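# Swap two tube racks between lab and reception via window

## Task

r1 begins in the laboratory and r2 in the reception; the connecting door is locked, but a service window is open. Get the green rack, still holding every one of its tubes, standing on the reception table, and get the grey rack standing on the lab bench. Neither rack nor any tube may ever reach the floor, or the task fails. At the end both grippers must have released and the robots must have backed away, neither robot may have toppled or be left leaning, and a rack counts as placed only if it stays put without a robot supporting it.

## Robot and tools

Robots: r1 and r2 are identical Hello Robot Stretch 4 units, each about 1.6 m tall. Each has an omni-wheel base (rim within 0.23 m of the base origin), a lift on a vertical mast, a single arm that telescopes forward, a three-joint wrist and a two-finger gripper. Each also carries four cameras: <name>_head_camera, <name>_head_left_camera, <name>_head_right_camera and <name>_wrist_camera.

Frames: each robot reports everything in its own base frame. The origin is on the floor under the base centre, with x forward, y left and z up. The odometry frame is the base frame as it was at the start of the scene. hand_pose is a point between the open fingertips, given in the base frame, and it can be slightly wrong. The robots share no common frame. Only the images, lidar_m and wrist_depth_mm show where one robot is relative to the other.

execute_actions: the argument "actions" is a list holding exactly one action, or an empty list if you only want state and images. The action is an object keyed "r1" and/or "r2", with a separate block per robot. Each block may contain:
"base": exactly one relative move, counted from the pose in the latest reported state. {"translate_m": d} drives straight, forward positive, range -2 to 2 m. {"strafe_m": d} slides sideways, left positive, range -2 to 2 m. {"rotate_rad": d} turns in place, counter-clockwise positive, range -3.2 to 3.2 rad. These are offsets, not poses.
"joints": absolute targets by name. lift_m runs 0 to 1.2 m. arm_m is the extension, 0 to 0.55 m. wrist_yaw_rad runs -1.134 to 4.276: 0 points ahead, positive turns left, about 3.14 is stowed, and above 3.4 the arm may obstruct it. wrist_pitch_rad runs -1.117 to 4.259: 0 is level and 1.57 points down. wrist_roll_rad runs -1.117 to 4.259; positive turns clockwise when seen from behind the gripper. gripper_m is the fingertip gap, -0.038 to 0.141 m; values below 0 squeeze the fingers together. A joint target out of range is clipped, and the result reports the clipping. Any other bad value or unknown key rejects the whole call.
"pace": "slow", "default", "fast" or "max". Base speed is 0.1, 0.3, 0.4 or 0.6 m/s and turning is 1 to 4 rad/s. A raised lift lowers both limits.
"contact_limits": {"arm_m": v}, where v runs 0 (gentlest) to 0.75 (firmest); the default is 0.5.
"end_of_arm": "enable_torque" must be sent on its own. It revives wrist or gripper motors that have shut off.
Every motion in an action starts together, and no action runs past 15 s. "cameras" lists which images to return: omit it or send ["all"] for all, or [] for none.

wait {seconds 0 to 10}: nothing new is commanded. It returns state and images. zoom_image {camera, region [x0,y0,x1,y1]}: the region is in pixels of that camera's latest full image, at most 504x504, with the origin at the top left. finished_scene {scene}: ends the scene and cannot be undone. Make sure everything is released and stable before calling it.

Reading results: base_status and joint_status describe how each commanded motion ended. "done" means the target was reached; for the base it means the wheels turned the commanded amount, even if they slipped. "off_target" means it is resting short and possibly still pushing. "contact_stop_at_<key>" means it hit something, and that part may go slack. "limit_stop_at_<name>" means a built-in limit stopped it. "limit_stop_at_tilt" means the lean exceeds 6 degrees and the drive parts go slack. "limit_stop_at_own_body" is self-collision; it is likely with the gripper pitched up below -0.2 together with strong roll. "torque_fault" means a wrist or gripper motor went limp and needs enable_torque. on_its_own describes anything not commanded in this call; "held at" gives the target being held. A part left out of an action may keep pushing toward its previous target. Other fields:
- joint_positions gives the joint readings.
- base_odometry comes from the wheels only.
- turned_by_wheels and turned_by_imu cover the turn since the last result; a gap above about 0.1 rad suggests a collision or slip.
- base_tilt gives forward and right lean in degrees.
- lidar_m gives 12 sector distances, starting straight ahead and going counter-clockwise. "-" means nothing seen or closer than 0.25 m. The lidar misses glass, thin legs and much of what is behind the robot, but it does see the other robot.
- wrist_depth_mm is a 7x7 depth grid in mm.
- motor_effort is in % with the peak in brackets. A gripper reading far from rest suggests a firm grip, and wrist_pitch effort shifts under load.
Neither the gripper reading nor "done" proves that an object is held. To grip, command a gap smaller than the object. Harder squeezing pulls the object toward the wrist. A good way to unfold at the start is lift_m 0.4 with wrist_yaw_rad 0 in one action.

Cautions: the two bases must never press together. Once they touch, even millimetres more of driving counts as a hard press and ends the run. Equal commands can give travel differing by about 3 cm per metre, so shared carries are risky. Do not turn or drive with more than 1 kg held at arm_m above 0.2, especially at fast paces. Avoid hard or sustained pushes with a high gripper, and avoid ramming the gripper into things, which causes torque faults. If the fingertips jam on a surface, raise the lift. Never let a rack or tube touch the floor. Loose objects may get brief nudges, so check placements with the images before finishing.

Each tool is called after ">>>" by a JSON object that holds its "fn" and its "kwargs", one argument or row to a line.

## Session

>>> {"fn": "execute_actions", "kwargs": {
  "actions": []
}}

Scene clock: 0.00 s.
r1.base_odometry: x=+0.000 y=+0.000 heading=+0.000 (m, m, rad; r1's odometry frame)
r1.turned_by_wheels: +0.000 (rad since the last result)
r1.turned_by_imu: +0.000 (rad since the last result)
r1.base_tilt: forward=+0.4 right=-0.3 (deg)
r1.lidar_m: 1.13 1.05 2.92 1.02 0.95 0.97 1.05 1.15 1.10 1.23 1.78 3.27
r1.base_status: not commanded
r1.joint_positions: lift_m=+0.139 arm_m=-0.002 wrist_yaw_rad=+3.052 wrist_pitch_rad=-0.005 wrist_roll_rad=+0.016 gripper_m=+0.057
r1.joint_status: not commanded
r1.motor_effort: lift_m=+20 arm_m=+0 wrist_yaw_rad=+0 wrist_pitch_rad=-5 wrist_roll_rad=-1 gripper_m=+1 wheel_0=+0 wheel_1=-1 wheel_2=+1 (%)
r1.hand_pose: x=-0.1106 y=+0.1129 z=+0.3186 quat_wxyz=(+0.045, +0.003, +0.008, +0.999) (m; r1's base frame)
r1.wrist_depth_mm: - 141 1397 1229 1060 931 854 / - 129 1336 1229 1078 931 878 / 103 140 223 1255 1078 931 878 / 131 144 1397 1255 1098 946 891 / 1182 1430 1499 1255 1078 960 891 / 1078 1098 200 1025 917 946 878 / 788 759 768 111 759 723 759
r2.base_odometry: x=+0.000 y=+0.000 heading=+0.000 (m, m, rad; r2's odometry frame)
r2.turned_by_wheels: +0.000 (rad since the last result)
r2.turned_by_imu: +0.000 (rad since the last result)
r2.base_tilt: forward=+0.5 right=-0.1 (deg)
r2.lidar_m: 2.35 0.91 0.94 1.62 2.45 1.36 1.11 1.12 1.32 1.20 1.11 1.13
r2.base_status: not commanded
r2.joint_positions: lift_m=+0.173 arm_m=+0.001 wrist_yaw_rad=+3.220 wrist_pitch_rad=-0.003 wrist_roll_rad=+0.006 gripper_m=+0.057
r2.joint_status: not commanded
r2.motor_effort: lift_m=+20 arm_m=-1 wrist_yaw_rad=-3 wrist_pitch_rad=-7 wrist_roll_rad=-1 gripper_m=-3 wheel_0=+0 wheel_1=+1 wheel_2=+0 (%)
r2.hand_pose: x=-0.1229 y=+0.0645 z=+0.3522 quat_wxyz=(-0.039, +0.001, +0.003, +0.999) (m; r2's base frame)
r2.wrist_depth_mm: - - 137 1308 1366 1464 1499 / - - 133 1308 1336 1397 1499 / - - 123 189 1336 1397 1464 / - 108 133 256 1336 1397 1464 / 180 232 1229 1255 1308 1366 1464 / 188 1182 1205 1255 211 1366 1430 / 188 878 842 1042 904 904 976
pictures: r1_head_camera, r1_head_left_camera, r1_head_right_camera, r1_wrist_camera, r2_head_camera, r2_head_left_camera, r2_head_right_camera, r2_wrist_camera
Images, in order (width x height): r1_head_camera 420x560, r1_head_left_camera 420x672, r1_head_right_camera 420x672, r1_wrist_camera 616x392, r2_head_camera 420x560, r2_head_left_camera 420x672, r2_head_right_camera 420x672, r2_wrist_camera 616x392.

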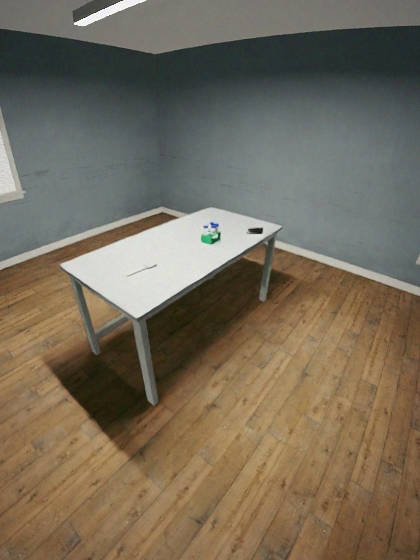

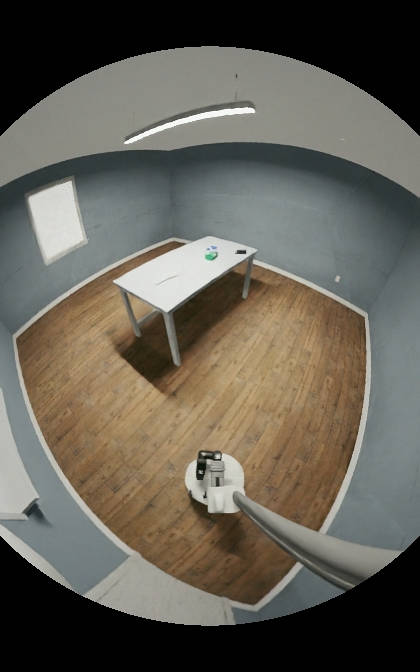

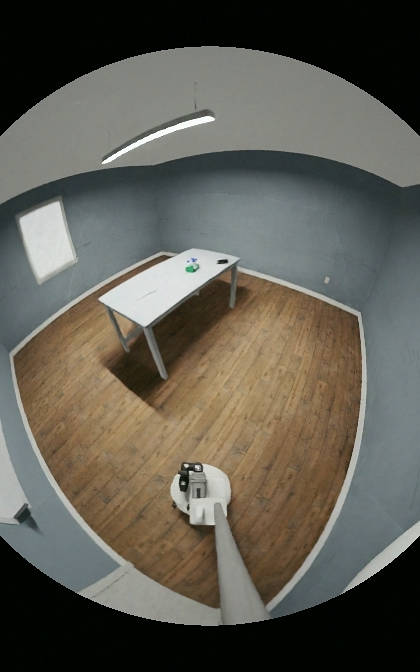

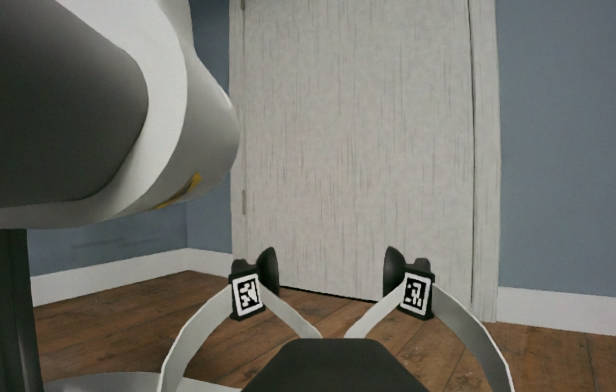

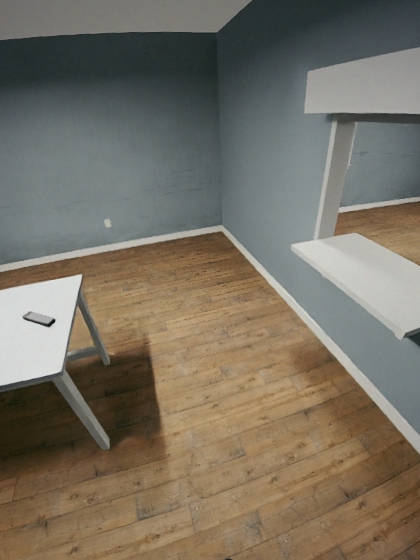

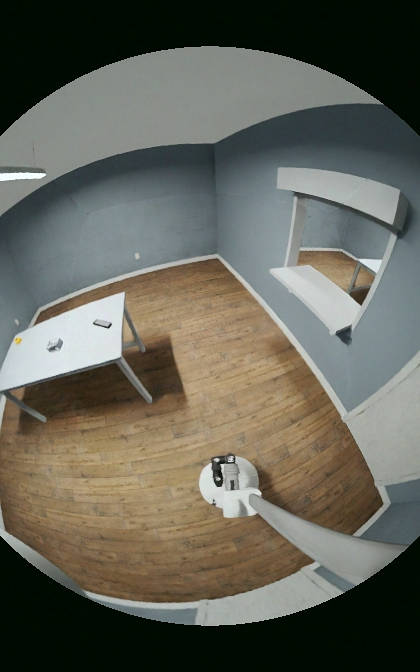

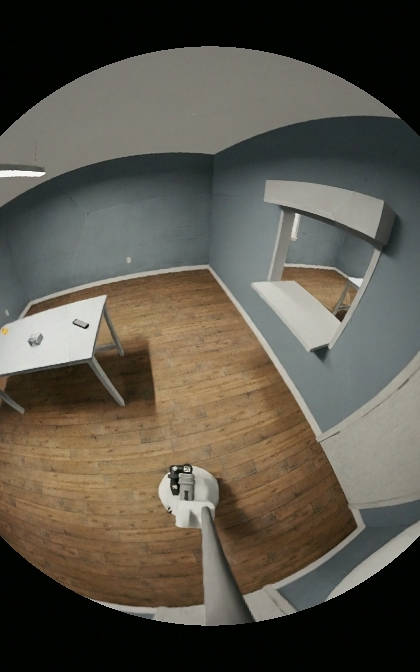

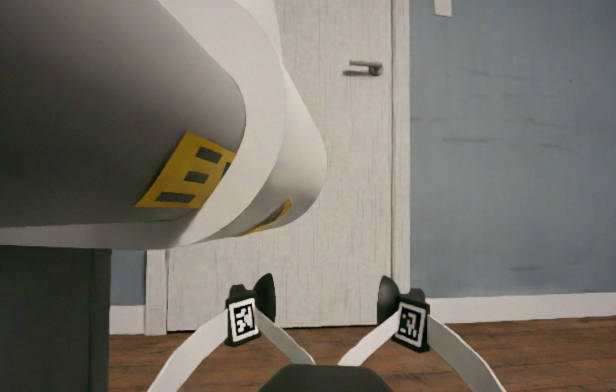

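>>> {"fn": "zoom_image", "kwargs": {
  "camera": "r1_head_camera",
  "region": [170, 200, 290, 270]
}}

>>> {"fn": "zoom_image", "kwargs": {
  "camera": "r2_head_left_camera",
  "region": [0, 280, 160, 430]
}}

Region (170, 200, 290, 270) of r1_head_camera's 420x560 image, scaled by 4.200, with more detail than that image has; it fills the top 294 rows of this view, and the rest is white.

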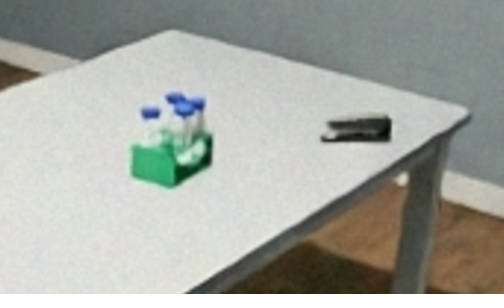

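Region (0, 280, 160, 430) of r2_head_left_camera's 420x672 image, scaled by 3.150, with more detail than that image has; it fills the top 472 rows of this view, and the rest is white.

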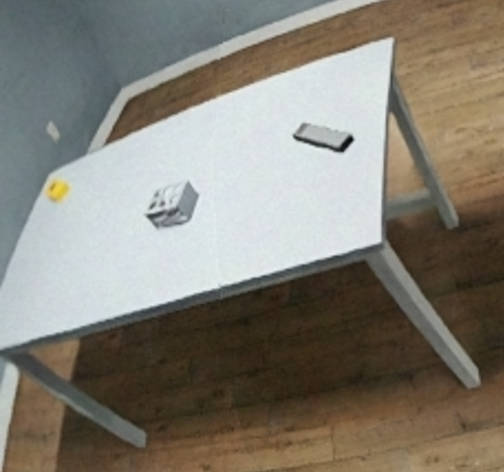

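>>> {"fn": "execute_actions", "kwargs": {
  "actions": [
    {"r1":{"base":{"rotate_rad":0.95},"pace":"fast"},"r2":{"base":{"rotate_rad":0.27},"pace":"fast"}}
  ],
  "cameras": []
}}

>>> {"fn": "execute_actions", "kwargs": {
  "actions": [
    {"r1":{"base":{"strafe_m":-1.45},"joints":{"lift_m":0.68,"wrist_yaw_rad":0,"gripper_m":0.14},"pace":"fast"},"r2":{"base":{"strafe_m":1.12},"joints":{"lift_m":0.68,"wrist_yaw_rad":0,"gripper_m":0.14},"pace":"fast"}}
  ],
  "cameras": ["r1_head_camera","r1_wrist_camera","r2_head_camera","r2_wrist_camera"]
}}

Scene clock: 2.27 s.
r1.base_odometry: x=+0.000 y=+0.000 heading=+0.950 (m, m, rad; r1's odometry frame)
r1.turned_by_wheels: +0.950 (rad since the last result)
r1.turned_by_imu: +0.974 (rad since the last result)
r1.base_tilt: forward=+0.5 right=-0.3 (deg)
r1.lidar_m: 3.60 1.11 0.96 0.93 1.01 1.15 1.13 1.19 1.63 3.28 1.21 1.02
r1.base_status: done
r1.joint_positions: lift_m=+0.139 arm_m=-0.002 wrist_yaw_rad=+3.052 wrist_pitch_rad=-0.005 wrist_roll_rad=+0.016 gripper_m=+0.057
r1.joint_status: not commanded
r1.motor_effort: lift_m=+20(19) arm_m=+0(1) wrist_yaw_rad=+0(0) wrist_pitch_rad=-5(5) wrist_roll_rad=+0(1) gripper_m=-2(2) wheel_0=-2(10) wheel_1=-1(11) wheel_2=+0(14) (%)
r1.hand_pose: x=-0.1106 y=+0.1129 z=+0.3186 quat_wxyz=(+0.045, +0.003, +0.008, +0.999) (m; r1's base frame)
r1.wrist_depth_mm: - 141 1255 1255 1255 1281 1255 / - 129 1255 1281 1281 1281 1255 / 103 140 223 1255 1281 1281 1308 / 131 144 1281 1281 1308 1308 1281 / 1255 1255 1281 1281 1308 1308 1308 / 1078 1118 201 1025 931 1042 1025 / 788 759 768 111 750 723 759
r2.base_odometry: x=+0.000 y=+0.000 heading=+0.270 (m, m, rad; r2's odometry frame)
r2.turned_by_wheels: +0.270 (rad since the last result)
r2.turned_by_imu: +0.269 (rad since the last result)
r2.base_tilt: forward=+0.7 right=+0.2 (deg)
r2.lidar_m: 3.58 0.93 1.15 3.07 1.68 1.15 1.12 1.15 1.26 1.18 1.12 1.39
r2.base_status: done
r2.joint_positions: lift_m=+0.173 arm_m=+0.001 wrist_yaw_rad=+3.220 wrist_pitch_rad=-0.003 wrist_roll_rad=+0.006 gripper_m=+0.057
r2.joint_status: not commanded
r2.motor_effort: lift_m=+20(20) arm_m=-1(1) wrist_yaw_rad=-1(3) wrist_pitch_rad=-7(8) wrist_roll_rad=-1(1) gripper_m=-3(1) wheel_0=+1(6) wheel_1=+1(8) wheel_2=+1(8) (%)
r2.hand_pose: x=-0.1229 y=+0.0645 z=+0.3522 quat_wxyz=(-0.039, +0.001, +0.003, +0.999) (m; r2's base frame)
r2.wrist_depth_mm: - - 137 1255 1281 1229 1205 / - - 133 1255 1255 1205 1182 / - - 122 188 1281 1182 1205 / - 108 133 256 1229 1182 1160 / 180 231 1255 1255 1229 1182 1160 / 189 1308 1229 1229 212 1182 1138 / 188 891 854 1042 917 917 991
pictures: none
No camera images: the call's "cameras" was empty. Leave "cameras" out to get every camera's image.

Scene clock: 7.03 s.
r1.base_odometry: x=+1.179 y=-0.844 heading=+0.950 (m, m, rad; r1's odometry frame)
r1.turned_by_wheels: +0.000 (rad since the last result)
r1.turned_by_imu: +0.005 (rad since the last result)
r1.base_tilt: forward=+0.4 right=-0.2 (deg)
r1.lidar_m: 0.82 0.89 2.34 2.38 1.63 1.20 1.14 1.19 1.63 1.83 1.89 0.86
r1.base_status: done
r1.joint_positions: lift_m=+0.680 arm_m=-0.002 wrist_yaw_rad=+0.000 wrist_pitch_rad=-0.005 wrist_roll_rad=+0.016 gripper_m=+0.140
r1.joint_status: all done
r1.motor_effort: lift_m=+22(23) arm_m=-1(1) wrist_yaw_rad=+0(7) wrist_pitch_rad=-3(5) wrist_roll_rad=-1(1) gripper_m=-2(2) wheel_0=-1(15) wheel_1=-2(15) wheel_2=+0(2) (%)
r1.hand_pose: x=+0.4574 y=-0.0874 z=+0.8596 quat_wxyz=(+1.000, +0.008, -0.003, +0.000) (m; r1's base frame)
r1.wrist_depth_mm: - - - - - - - / - - - - - - - / - - - - - - - / - - - - - - - / 778 788 788 778 759 668 707 / - 691 676 668 668 647 - / 1921 1430 1983 111 1863 1756 1808
r2.base_odometry: x=-0.299 y=+1.079 heading=+0.270 (m, m, rad; r2's odometry frame)
r2.turned_by_wheels: +0.000 (rad since the last result)
r2.turned_by_imu: -0.001 (rad since the last result)
r2.base_tilt: forward=+0.5 right=+0.0 (deg)
r2.lidar_m: 0.78 0.82 1.12 1.95 1.70 1.24 1.15 1.20 1.63 2.19 2.17 0.84
r2.base_status: done
r2.joint_positions: lift_m=+0.680 arm_m=+0.001 wrist_yaw_rad=+0.000 wrist_pitch_rad=-0.003 wrist_roll_rad=+0.006 gripper_m=+0.140
r2.joint_status: all done
r2.motor_effort: lift_m=+24(26) arm_m=-1(0) wrist_yaw_rad=-3(8) wrist_pitch_rad=-7(7) wrist_roll_rad=+0(1) gripper_m=+0(4) wheel_0=+1(11) wheel_1=-3(13) wheel_2=+1(2) (%)
r2.hand_pose: x=+0.4600 y=-0.0874 z=+0.8587 quat_wxyz=(+1.000, +0.003, -0.001, +0.000) (m; r2's base frame)
r2.wrist_depth_mm: - - - - - - - / - - - - - - - / - - - - - - - / - - - - - - - / 1160 1205 1255 1281 1336 - - / 627 603 217 615 574 204 597 / - 1863 1983 387 - 1229 1863
pictures: r1_head_camera, r1_wrist_camera, r2_head_camera, r2_wrist_camera
camera_calibration (this result's frames):
r1_wrist_camera: T_world_to_cam=[[0.0524923, -0.998333, -0.0239907, -0.0753203], [-0.049697, 0.0213825, -0.998535, 0.93032], [0.997384, 0.0536076, -0.0484917, -0.179159], [0, 0, 0, 1]] pos_world=[0.228878, -0.085483, 0.918463]
r2_wrist_camera: T_world_to_cam=[[0.0380899, -0.999261, 0.00516924, -0.0994194], [0.0328557, -0.00391783, -0.999452, 0.904938], [0.998734, 0.0382389, 0.0326822, -0.262983], [0, 0, 0, 1]] pos_world=[0.236704, -0.0857443, 0.913551]
Images, in order (width x height): r1_head_camera 420x560, r1_wrist_camera 616x392, r2_head_camera 420x560, r2_wrist_camera 616x392.

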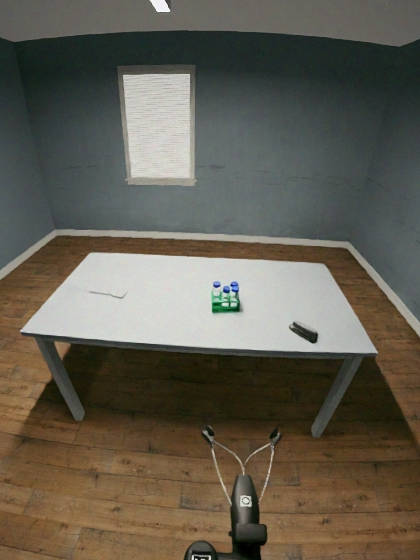

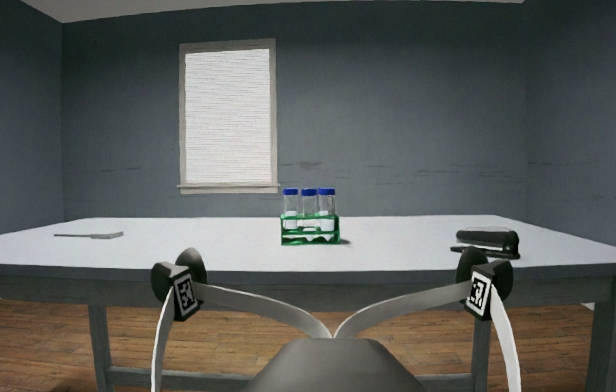

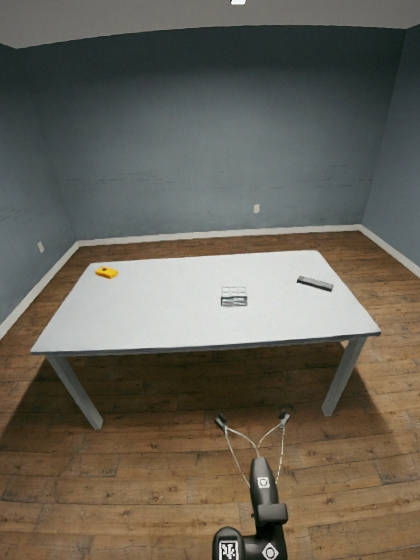

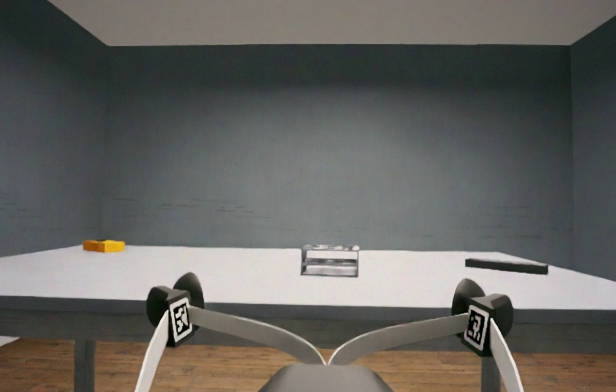

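>>> {"fn": "execute_actions", "kwargs": {
  "actions": [
    {"r1":{"base":{"strafe_m":0.04},"joints":{"arm_m":0.45,"lift_m":0.66},"pace":"fast"},"r2":{"base":{"strafe_m":0.03},"joints":{"arm_m":0.43,"wrist_yaw_rad":-0.06,"lift_m":0.66},"pace":"fast"}}
  ],
  "cameras": ["r1_head_camera","r1_wrist_camera","r2_head_camera","r2_wrist_camera"]
}}

Scene clock: 9.53 s.
r1.base_odometry: x=+1.147 y=-0.820 heading=+0.949 (m, m, rad; r1's odometry frame)
r1.turned_by_wheels: +0.000 (rad since the last result)
r1.turned_by_imu: +0.000 (rad since the last result)
r1.base_tilt: forward=+0.4 right=-0.2 (deg)
r1.lidar_m: 0.83 0.87 2.28 2.38 1.61 1.20 1.13 1.18 1.65 1.87 1.97 0.86
r1.base_status: done
r1.joint_positions: lift_m=+0.660 arm_m=+0.449 wrist_yaw_rad=+0.000 wrist_pitch_rad=-0.005 wrist_roll_rad=+0.016 gripper_m=+0.140
r1.joint_status: all done
r1.motor_effort: lift_m=+18(19) arm_m=+5(5) wrist_yaw_rad=-1(1) wrist_pitch_rad=-5(6) wrist_roll_rad=-1(0) gripper_m=+1(1) wheel_0=+1(14) wheel_1=-2(13) wheel_2=+0(0) (%)
r1.hand_pose: x=+0.9086 y=-0.0874 z=+0.8399 quat_wxyz=(+1.000, +0.008, -0.003, +0.000) (m; r1's base frame)
r1.wrist_depth_mm: - - - - - - - / - - - - - - - / - - - - - - - / - - - - - - - / 661 668 668 442 508 621 603 / 375 349 325 382 322 309 353 / 272 262 281 111 260 256 -
r2.base_odometry: x=-0.307 y=+1.108 heading=+0.270 (m, m, rad; r2's odometry frame)
r2.turned_by_wheels: +0.000 (rad since the last result)
r2.turned_by_imu: +0.001 (rad since the last result)
r2.base_tilt: forward=+0.7 right=+0.1 (deg)
r2.lidar_m: 0.78 0.83 2.00 1.91 1.72 1.25 1.18 1.20 1.60 2.21 2.22 0.84
r2.base_status: done
r2.joint_positions: lift_m=+0.660 arm_m=+0.429 wrist_yaw_rad=-0.060 wrist_pitch_rad=-0.003 wrist_roll_rad=+0.006 gripper_m=+0.140
r2.joint_status: all done
r2.motor_effort: lift_m=+15(22) arm_m=+5(5) wrist_yaw_rad=-3(4) wrist_pitch_rad=-8(8) wrist_roll_rad=-2(1) gripper_m=+0(1) wheel_0=+1(10) wheel_1=-2(12) wheel_2=+0(0) (%)
r2.hand_pose: x=+0.8828 y=-0.1045 z=+0.8394 quat_wxyz=(+1.000, +0.003, -0.002, -0.030) (m; r2's base frame)
r2.wrist_depth_mm: - - - - - - - / - - - - - - - / - - - - - - - / - - - - - - - / - - - - - - - / 445 410 218 410 424 204 480 / 290 274 296 221 282 282 303
pictures: r1_head_camera, r1_wrist_camera, r2_head_camera, r2_wrist_camera
camera_calibration (this result's frames):
r1_wrist_camera: T_world_to_cam=[[0.0526123, -0.998327, -0.0239862, -0.0995585], [-0.0496138, 0.0213766, -0.99854, 0.933027], [0.997382, 0.0537255, -0.0484061, -0.630261], [0, 0, 0, 1]] pos_world=[0.68014, -0.0854759, 0.898768]
r2_wrist_camera: T_world_to_cam=[[-0.0218448, -0.999748, 0.00517425, -0.0796841], [0.0326927, -0.00588705, -0.999448, 0.871688], [0.999227, -0.0216636, 0.0328131, -0.690718], [0, 0, 0, 1]] pos_world=[0.659945, -0.0894958, 0.894284]
Images, in order (width x height): r1_head_camera 420x560, r1_wrist_camera 616x392, r2_head_camera 420x560, r2_wrist_camera 616x392.

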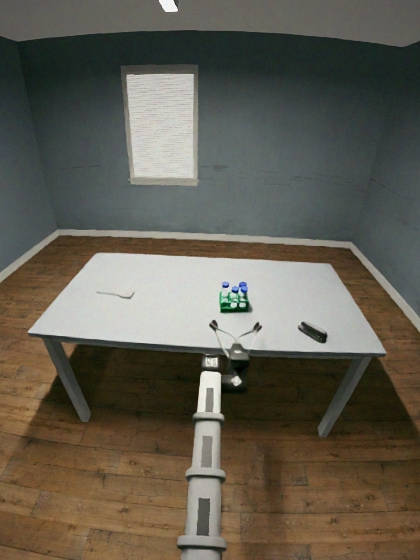

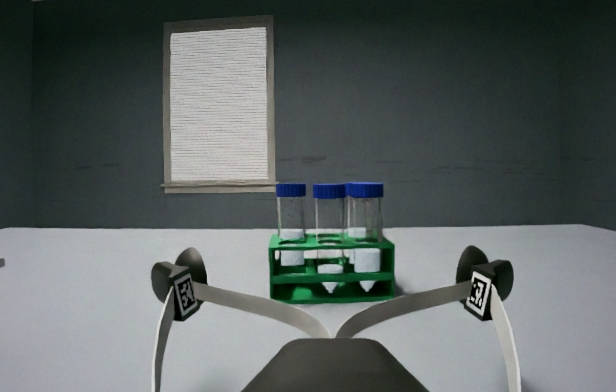

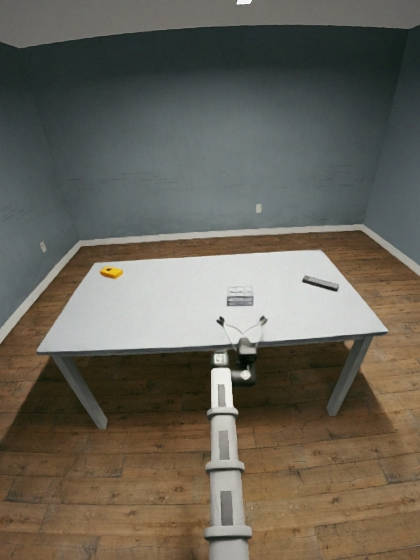

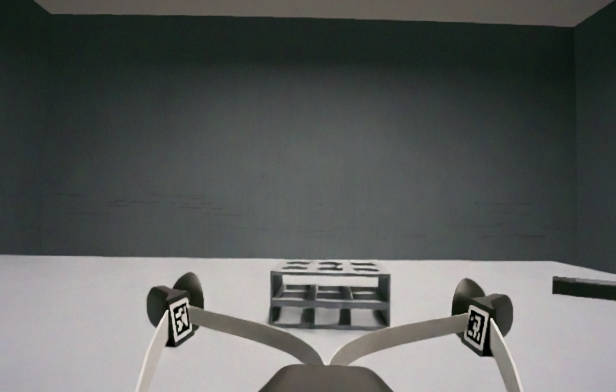

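>>> {"fn": "execute_actions", "kwargs": {
  "actions": [
    {"r1":{"base":{"translate_m":0.13},"joints":{"lift_m":0.633}},"r2":{"base":{"translate_m":0.13},"joints":{"lift_m":0.633}}}
  ],
  "cameras": ["r1_wrist_camera","r2_wrist_camera"]
}}

Scene clock: 11.53 s.
r1.base_odometry: x=+1.222 y=-0.715 heading=+0.950 (m, m, rad; r1's odometry frame)
r1.turned_by_wheels: +0.001 (rad since the last result)
r1.turned_by_imu: +0.001 (rad since the last result)
r1.base_tilt: forward=+0.4 right=-0.3 (deg)
r1.lidar_m: 0.69 0.74 1.04 2.26 1.82 1.32 1.25 1.31 1.84 1.85 0.99 0.73
r1.base_status: done
r1.joint_positions: lift_m=+0.633 arm_m=+0.449 wrist_yaw_rad=+0.000 wrist_pitch_rad=-0.007 wrist_roll_rad=+0.016 gripper_m=+0.140
r1.joint_status: all done
r1.motor_effort: lift_m=+17(17) arm_m=+5(5) wrist_yaw_rad=+1(9) wrist_pitch_rad=+1(5) wrist_roll_rad=-1(1) gripper_m=+0(3) wheel_0=+4(9) wheel_1=+4(9) wheel_2=+0(11) (%)
r1.hand_pose: x=+0.9086 y=-0.0875 z=+0.8133 quat_wxyz=(+1.000, +0.008, -0.003, +0.000) (m; r1's base frame)
r1.wrist_depth_mm: - - - - - - - / - - - - - - - / - - - - - - - / - - - - - - - / 535 544 473 309 282 504 488 / 301 282 259 262 262 249 286 / 220 211 227 111 210 207 -
r2.base_odometry: x=-0.182 y=+1.143 heading=+0.270 (m, m, rad; r2's odometry frame)
r2.turned_by_wheels: +0.000 (rad since the last result)
r2.turned_by_imu: +0.001 (rad since the last result)
r2.base_tilt: forward=+0.5 right=+0.0 (deg)
r2.lidar_m: 0.67 0.70 0.95 1.91 1.90 1.37 1.28 1.35 1.78 2.18 0.98 0.70
r2.base_status: done
r2.joint_positions: lift_m=+0.633 arm_m=+0.429 wrist_yaw_rad=-0.060 wrist_pitch_rad=-0.006 wrist_roll_rad=+0.006 gripper_m=+0.140
r2.joint_status: all done
r2.motor_effort: lift_m=+15(16) arm_m=+5(5) wrist_yaw_rad=-2(7) wrist_pitch_rad=+2(8) wrist_roll_rad=-3(2) gripper_m=+1(1) wheel_0=+1(5) wheel_1=+2(7) wheel_2=-1(8) (%)
r2.hand_pose: x=+0.8827 y=-0.1046 z=+0.8134 quat_wxyz=(+1.000, +0.003, -0.003, -0.030) (m; r2's base frame)
r2.wrist_depth_mm: - - - - - - - / - - - - - - - / - - - - - - - / - - - - - - - / - - - - - - - / 370 340 217 300 290 203 399 / 236 225 243 195 231 232 249
pictures: r1_wrist_camera, r2_wrist_camera
camera_calibration (this result's frames):
r1_wrist_camera: T_world_to_cam=[[0.0521003, -0.998357, -0.0238612, -0.0999903], [-0.0483125, 0.0213458, -0.998604, 0.905333], [0.997473, 0.0531803, -0.047121, -0.632679], [0, 0, 0, 1]] pos_world=[0.680028, -0.085505, 0.871871]
r2_wrist_camera: T_world_to_cam=[[-0.0224112, -0.999737, 0.0048958, -0.0789792], [0.0358209, -0.00569686, -0.999342, 0.842801], [0.999107, -0.0222211, 0.0359392, -0.692284], [0, 0, 0, 1]] pos_world=[0.659706, -0.0895404, 0.867514]
Images, in order (width x height): r1_wrist_camera 616x392, r2_wrist_camera 616x392.

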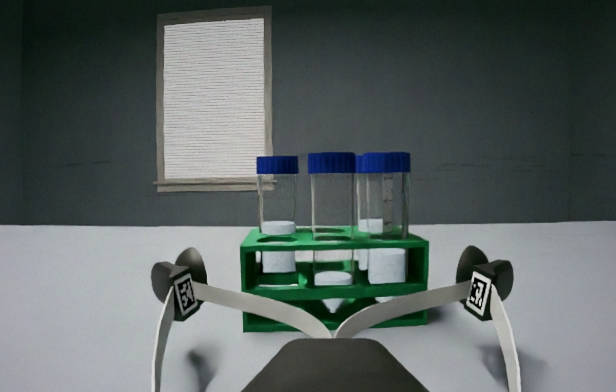

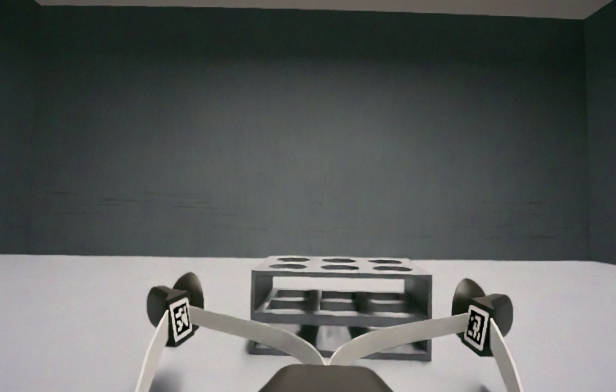

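>>> {"fn": "execute_actions", "kwargs": {
  "actions": [
    {"r1":{"joints":{"lift_m":0.665,"wrist_pitch_rad":0.14}},"r2":{"base":{"strafe_m":-0.011},"joints":{"lift_m":0.665,"wrist_pitch_rad":0.14}}}
  ],
  "cameras": ["r1_wrist_camera","r2_wrist_camera"]
}}

Scene clock: 12.60 s.
r1.base_odometry: x=+1.222 y=-0.715 heading=+0.950 (m, m, rad; r1's odometry frame)
r1.turned_by_wheels: +0.000 (rad since the last result)
r1.turned_by_imu: +0.000 (rad since the last result)
r1.base_tilt: forward=+0.4 right=-0.4 (deg)
r1.lidar_m: 0.71 0.74 1.04 2.25 1.83 1.31 1.26 1.32 1.85 1.86 1.01 0.74
r1.base_status: not commanded
r1.joint_positions: lift_m=+0.665 arm_m=+0.449 wrist_yaw_rad=+0.000 wrist_pitch_rad=+0.142 wrist_roll_rad=+0.016 gripper_m=+0.140
r1.joint_status: all done
r1.motor_effort: lift_m=+22(20) arm_m=+4(5) wrist_yaw_rad=-1(3) wrist_pitch_rad=-3(31) wrist_roll_rad=-1(1) gripper_m=+1(3) wheel_0=+4(4) wheel_1=+4(4) wheel_2=+0(0) (%)
r1.hand_pose: x=+0.9059 y=-0.0873 z=+0.8022 quat_wxyz=(+0.997, +0.008, +0.071, +0.000) (m; r1's base frame)
r1.wrist_depth_mm: - - - - - - - / - - - - - - - / - - - - - - - / 683 668 647 334 329 597 585 / 379 377 322 306 282 355 349 / 259 247 235 260 232 224 246 / 206 198 211 111 196 195 -
r2.base_odometry: x=-0.179 y=+1.133 heading=+0.270 (m, m, rad; r2's odometry frame)
r2.turned_by_wheels: +0.000 (rad since the last result)
r2.turned_by_imu: +0.000 (rad since the last result)
r2.base_tilt: forward=+0.6 right=+0.1 (deg)
r2.lidar_m: 0.66 0.71 0.96 1.93 1.93 1.38 1.30 1.36 1.78 2.18 0.97 0.70
r2.base_status: done
r2.joint_positions: lift_m=+0.665 arm_m=+0.429 wrist_yaw_rad=-0.060 wrist_pitch_rad=+0.142 wrist_roll_rad=+0.006 gripper_m=+0.140
r2.joint_status: all done
r2.motor_effort: lift_m=+24(24) arm_m=+5(5) wrist_yaw_rad=-2(12) wrist_pitch_rad=-6(33) wrist_roll_rad=-3(5) gripper_m=+1(1) wheel_0=+0(11) wheel_1=-2(8) wheel_2=+1(1) (%)
r2.hand_pose: x=+0.8800 y=-0.1043 z=+0.8020 quat_wxyz=(+0.997, +0.005, +0.071, -0.030) (m; r2's base frame)
r2.wrist_depth_mm: - - - - - - - / - - - - - - - / - - - - - - - / - - - - - - - / 452 455 415 314 382 469 469 / 287 271 218 266 264 204 294 / 211 202 214 184 204 204 214
pictures: r1_wrist_camera, r2_wrist_camera
camera_calibration (this result's frames):
r1_wrist_camera: T_world_to_cam=[[0.0486705, -0.99832, -0.0314389, -0.090727], [-0.19557, 0.0213419, -0.980457, 1.01298], [0.979481, 0.0538679, -0.194203, -0.496177], [0, 0, 0, 1]] pos_world=[0.688521, -0.0854656, 0.893976]
r2_wrist_camera: T_world_to_cam=[[-0.0215112, -0.999768, -0.000765614, -0.0748978], [-0.111539, 0.00316089, -0.993755, 0.957697], [0.993527, -0.0212915, -0.111581, -0.565851], [0, 0, 0, 1]] pos_world=[0.667398, -0.0899554, 0.888521]
Images, in order (width x height): r1_wrist_camera 616x392, r2_wrist_camera 616x392.

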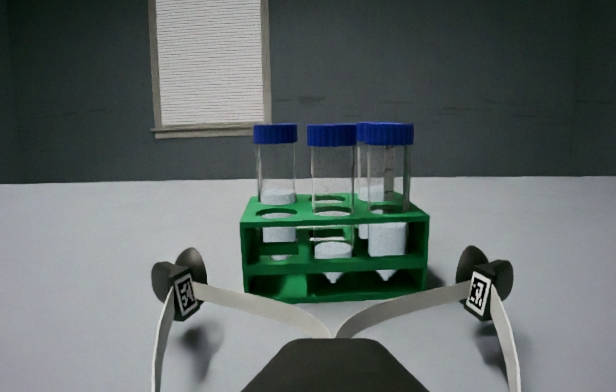

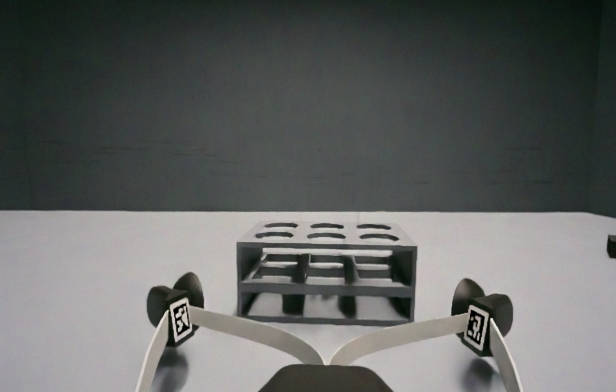

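>>> {"fn": "execute_actions", "kwargs": {
  "actions": [
    {"r1":{"joints":{"lift_m":0.67,"arm_m":0.505},"pace":"slow"},"r2":{"joints":{"lift_m":0.672,"arm_m":0.485},"pace":"slow"}}
  ],
  "cameras": ["r1_wrist_camera","r2_wrist_camera","r1_head_camera","r2_head_camera"]
}}

>>> {"fn": "zoom_image", "kwargs": {
  "camera": "r1_head_camera",
  "region": [180, 280, 300, 380]
}}

>>> {"fn": "zoom_image", "kwargs": {
  "camera": "r2_head_camera",
  "region": [180, 280, 300, 380]
}}

Scene clock: 14.53 s.
r1.base_odometry: x=+1.222 y=-0.715 heading=+0.950 (m, m, rad; r1's odometry frame)
r1.turned_by_wheels: +0.000 (rad since the last result)
r1.turned_by_imu: +0.001 (rad since the last result)
r1.base_tilt: forward=+0.4 right=-0.2 (deg)
r1.lidar_m: 0.70 0.72 1.02 2.27 1.80 1.33 1.28 1.32 1.80 1.87 1.00 0.72
r1.base_status: not commanded
r1.joint_positions: lift_m=+0.670 arm_m=+0.504 wrist_yaw_rad=+0.000 wrist_pitch_rad=+0.142 wrist_roll_rad=+0.016 gripper_m=+0.140
r1.joint_status: all done
r1.motor_effort: lift_m=+23(26) arm_m=+5(4) wrist_yaw_rad=+0(0) wrist_pitch_rad=-2(3) wrist_roll_rad=+0(1) gripper_m=+1(1) wheel_0=+4(4) wheel_1=+4(4) wheel_2=+0(0) (%)
r1.hand_pose: x=+0.9607 y=-0.0874 z=+0.8072 quat_wxyz=(+0.997, +0.008, +0.071, +0.000) (m; r1's base frame)
r1.wrist_depth_mm: - - - - - - - / - - - - - - - / - - - - 248 - - / 707 691 661 661 640 621 615 / 392 389 252 251 232 366 364 / 270 256 209 221 223 215 255 / 213 207 214 111 205 202 -
r2.base_odometry: x=-0.179 y=+1.133 heading=+0.270 (m, m, rad; r2's odometry frame)
r2.turned_by_wheels: +0.000 (rad since the last result)
r2.turned_by_imu: +0.001 (rad since the last result)
r2.base_tilt: forward=+0.6 right=+0.1 (deg)
r2.lidar_m: 0.67 0.70 0.93 1.93 1.94 1.38 1.29 1.32 1.78 2.16 0.99 0.69
r2.base_status: not commanded
r2.joint_positions: lift_m=+0.672 arm_m=+0.484 wrist_yaw_rad=-0.060 wrist_pitch_rad=+0.142 wrist_roll_rad=+0.006 gripper_m=+0.140
r2.joint_status: all done
r2.motor_effort: lift_m=+25(26) arm_m=+5(5) wrist_yaw_rad=-3(4) wrist_pitch_rad=-7(5) wrist_roll_rad=-2(2) gripper_m=-1(1) wheel_0=+0(0) wheel_1=-2(2) wheel_2=+1(1) (%)
r2.hand_pose: x=+0.9348 y=-0.1044 z=+0.8090 quat_wxyz=(+0.997, +0.005, +0.071, -0.030) (m; r2's base frame)
r2.wrist_depth_mm: - - - - - - - / - - - - - - - / - - - - - - - / - - - - - - - / 477 484 488 492 442 496 496 / 304 286 211 248 223 204 312 / 223 213 215 186 207 216 227
pictures: r1_head_camera, r1_wrist_camera, r2_head_camera, r2_wrist_camera
camera_calibration (this result's frames):
r1_wrist_camera: T_world_to_cam=[[0.0485361, -0.998326, -0.03144, -0.0931471], [-0.19559, 0.021368, -0.980453, 1.02859], [0.979484, 0.0537367, -0.194225, -0.54889], [0, 0, 0, 1]] pos_world=[0.743332, -0.0854747, 0.89895]
r2_wrist_camera: T_world_to_cam=[[-0.0216796, -0.999765, -0.00076096, -0.0736065], [-0.111563, 0.00317559, -0.993752, 0.970761], [0.993521, -0.0214593, -0.111605, -0.619528], [0, 0, 0, 1]] pos_world=[0.722219, -0.0899666, 0.895498]
Images, in order (width x height): r1_head_camera 420x560, r1_wrist_camera 616x392, r2_head_camera 420x560, r2_wrist_camera 616x392.

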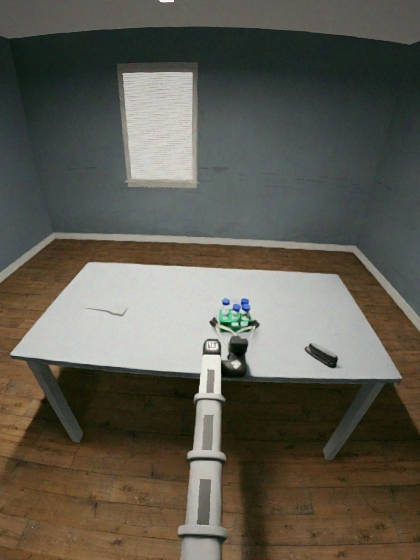

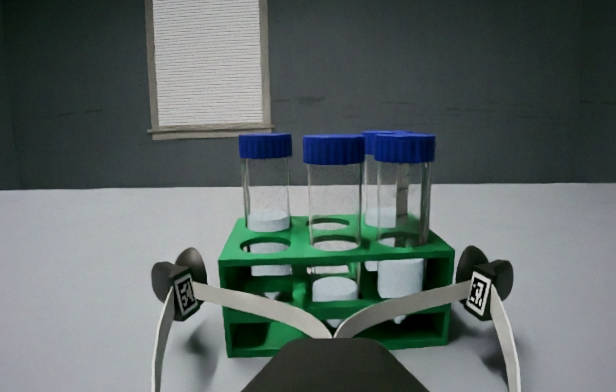

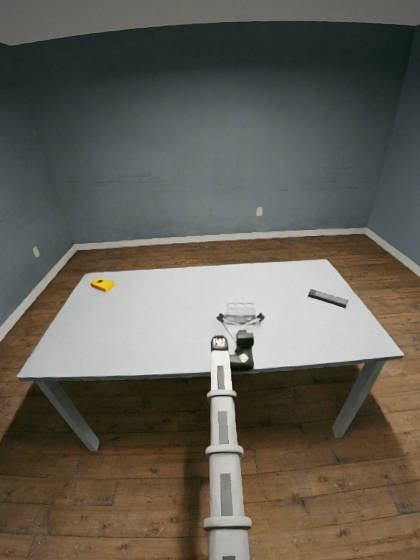

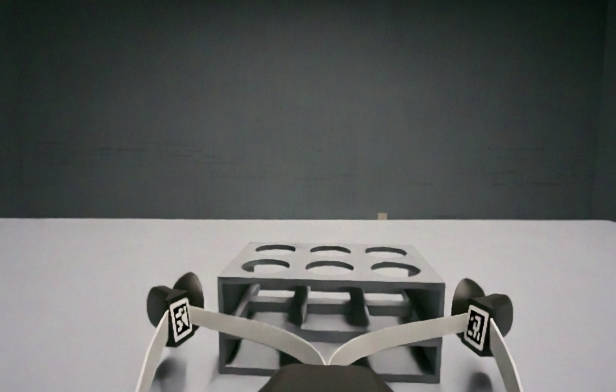

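Region (180, 280, 300, 380) of r1_head_camera's 420x560 image, scaled by 4.200, with more detail than that image has.

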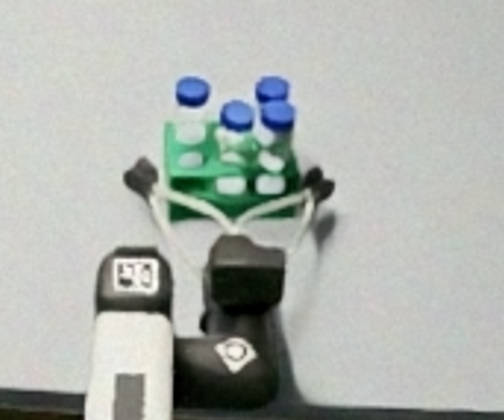

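Region (180, 280, 300, 380) of r2_head_camera's 420x560 image, scaled by 4.200, with more detail than that image has.

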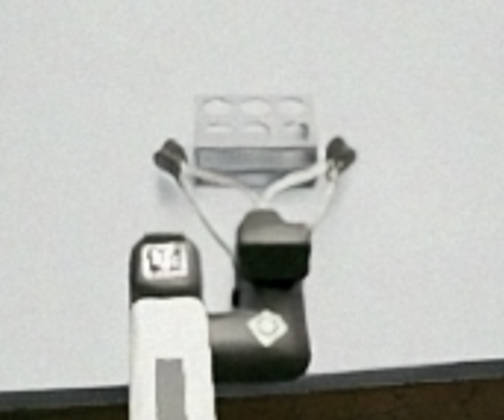

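>>> {"fn": "execute_actions", "kwargs": {
  "actions": [
    {"r1":{"base":{"strafe_m":-0.004},"joints":{"lift_m":0.664,"arm_m":0.527}},"r2":{"base":{"strafe_m":-0.003},"joints":{"lift_m":0.668,"arm_m":0.507}}}
  ],
  "cameras": ["r1_wrist_camera","r2_wrist_camera"]
}}

Scene clock: 15.40 s.
r1.base_odometry: x=+1.226 y=-0.717 heading=+0.950 (m, m, rad; r1's odometry frame)
r1.turned_by_wheels: +0.000 (rad since the last result)
r1.turned_by_imu: +0.000 (rad since the last result)
r1.base_tilt: forward=+0.4 right=-0.3 (deg)
r1.lidar_m: 0.70 0.75 1.05 2.26 1.81 1.33 1.27 1.32 1.85 1.85 1.00 0.74
r1.base_status: done
r1.joint_positions: lift_m=+0.664 arm_m=+0.526 wrist_yaw_rad=+0.000 wrist_pitch_rad=+0.142 wrist_roll_rad=+0.016 gripper_m=+0.140
r1.joint_status: all done
r1.motor_effort: lift_m=+18(20) arm_m=+5(6) wrist_yaw_rad=+0(0) wrist_pitch_rad=-4(3) wrist_roll_rad=-1(1) gripper_m=-2(1) wheel_0=-1(11) wheel_1=+2(8) wheel_2=+0(0) (%)
r1.hand_pose: x=+0.9827 y=-0.0874 z=+0.8016 quat_wxyz=(+0.997, +0.008, +0.071, +0.000) (m; r1's base frame)
r1.wrist_depth_mm: - - - - - - - / - - - - - - - / - - - - 192 - - / 683 661 640 627 252 597 585 / 375 375 230 241 209 324 347 / 258 247 200 207 198 200 245 / 204 198 204 111 195 193 -
r2.base_odometry: x=-0.178 y=+1.130 heading=+0.270 (m, m, rad; r2's odometry frame)
r2.turned_by_wheels: +0.000 (rad since the last result)
r2.turned_by_imu: +0.000 (rad since the last result)
r2.base_tilt: forward=+0.6 right=+0.0 (deg)
r2.lidar_m: 0.67 0.70 0.96 1.95 1.89 1.38 1.29 1.34 1.79 2.15 0.98 0.70
r2.base_status: done
r2.joint_positions: lift_m=+0.668 arm_m=+0.506 wrist_yaw_rad=-0.060 wrist_pitch_rad=+0.142 wrist_roll_rad=+0.006 gripper_m=+0.140
r2.joint_status: all done
r2.motor_effort: lift_m=+15(23) arm_m=+5(6) wrist_yaw_rad=-2(3) wrist_pitch_rad=-7(6) wrist_roll_rad=-3(2) gripper_m=+0(2) wheel_0=-1(5) wheel_1=+2(8) wheel_2=+0(1) (%)
r2.hand_pose: x=+0.9568 y=-0.1044 z=+0.8058 quat_wxyz=(+0.997, +0.005, +0.071, -0.030) (m; r2's base frame)
r2.wrist_depth_mm: - - - - - - - / - - - - - - - / - - - - - - - / - - - - - - - / 469 469 477 389 392 484 480 / 297 279 191 231 216 199 304 / 218 208 198 176 192 200 222
pictures: r1_wrist_camera, r2_wrist_camera
camera_calibration (this result's frames):
r1_wrist_camera: T_world_to_cam=[[0.0484626, -0.99833, -0.0314448, -0.094335], [-0.19569, 0.0213816, -0.980433, 1.02748], [0.979468, 0.0536677, -0.194327, -0.571426], [0, 0, 0, 1]] pos_world=[0.765333, -0.0854795, 0.893366]
r2_wrist_camera: T_world_to_cam=[[-0.021733, -0.999764, -0.000757273, -0.0730987], [-0.111653, 0.00317984, -0.993742, 0.97012], [0.99351, -0.0215124, -0.111696, -0.641666], [0, 0, 0, 1]] pos_world=[0.74423, -0.0899701, 0.892323]
Images, in order (width x height): r1_wrist_camera 616x392, r2_wrist_camera 616x392.

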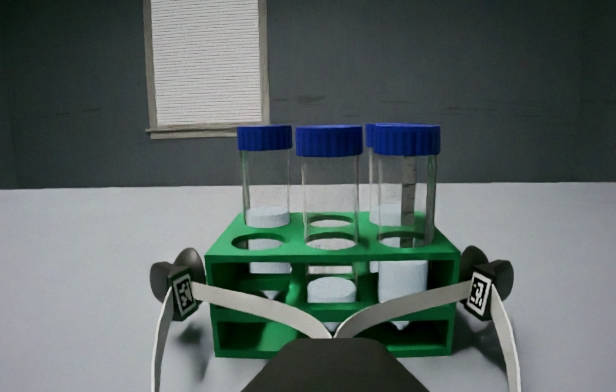

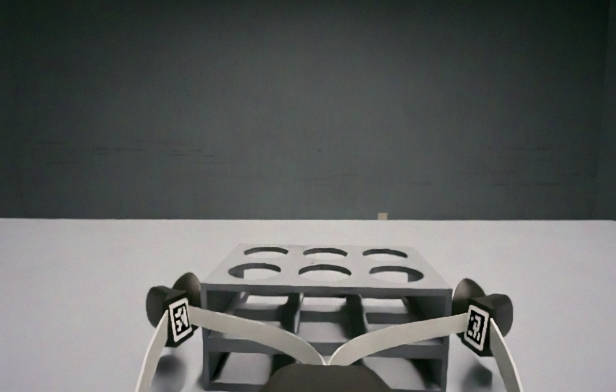

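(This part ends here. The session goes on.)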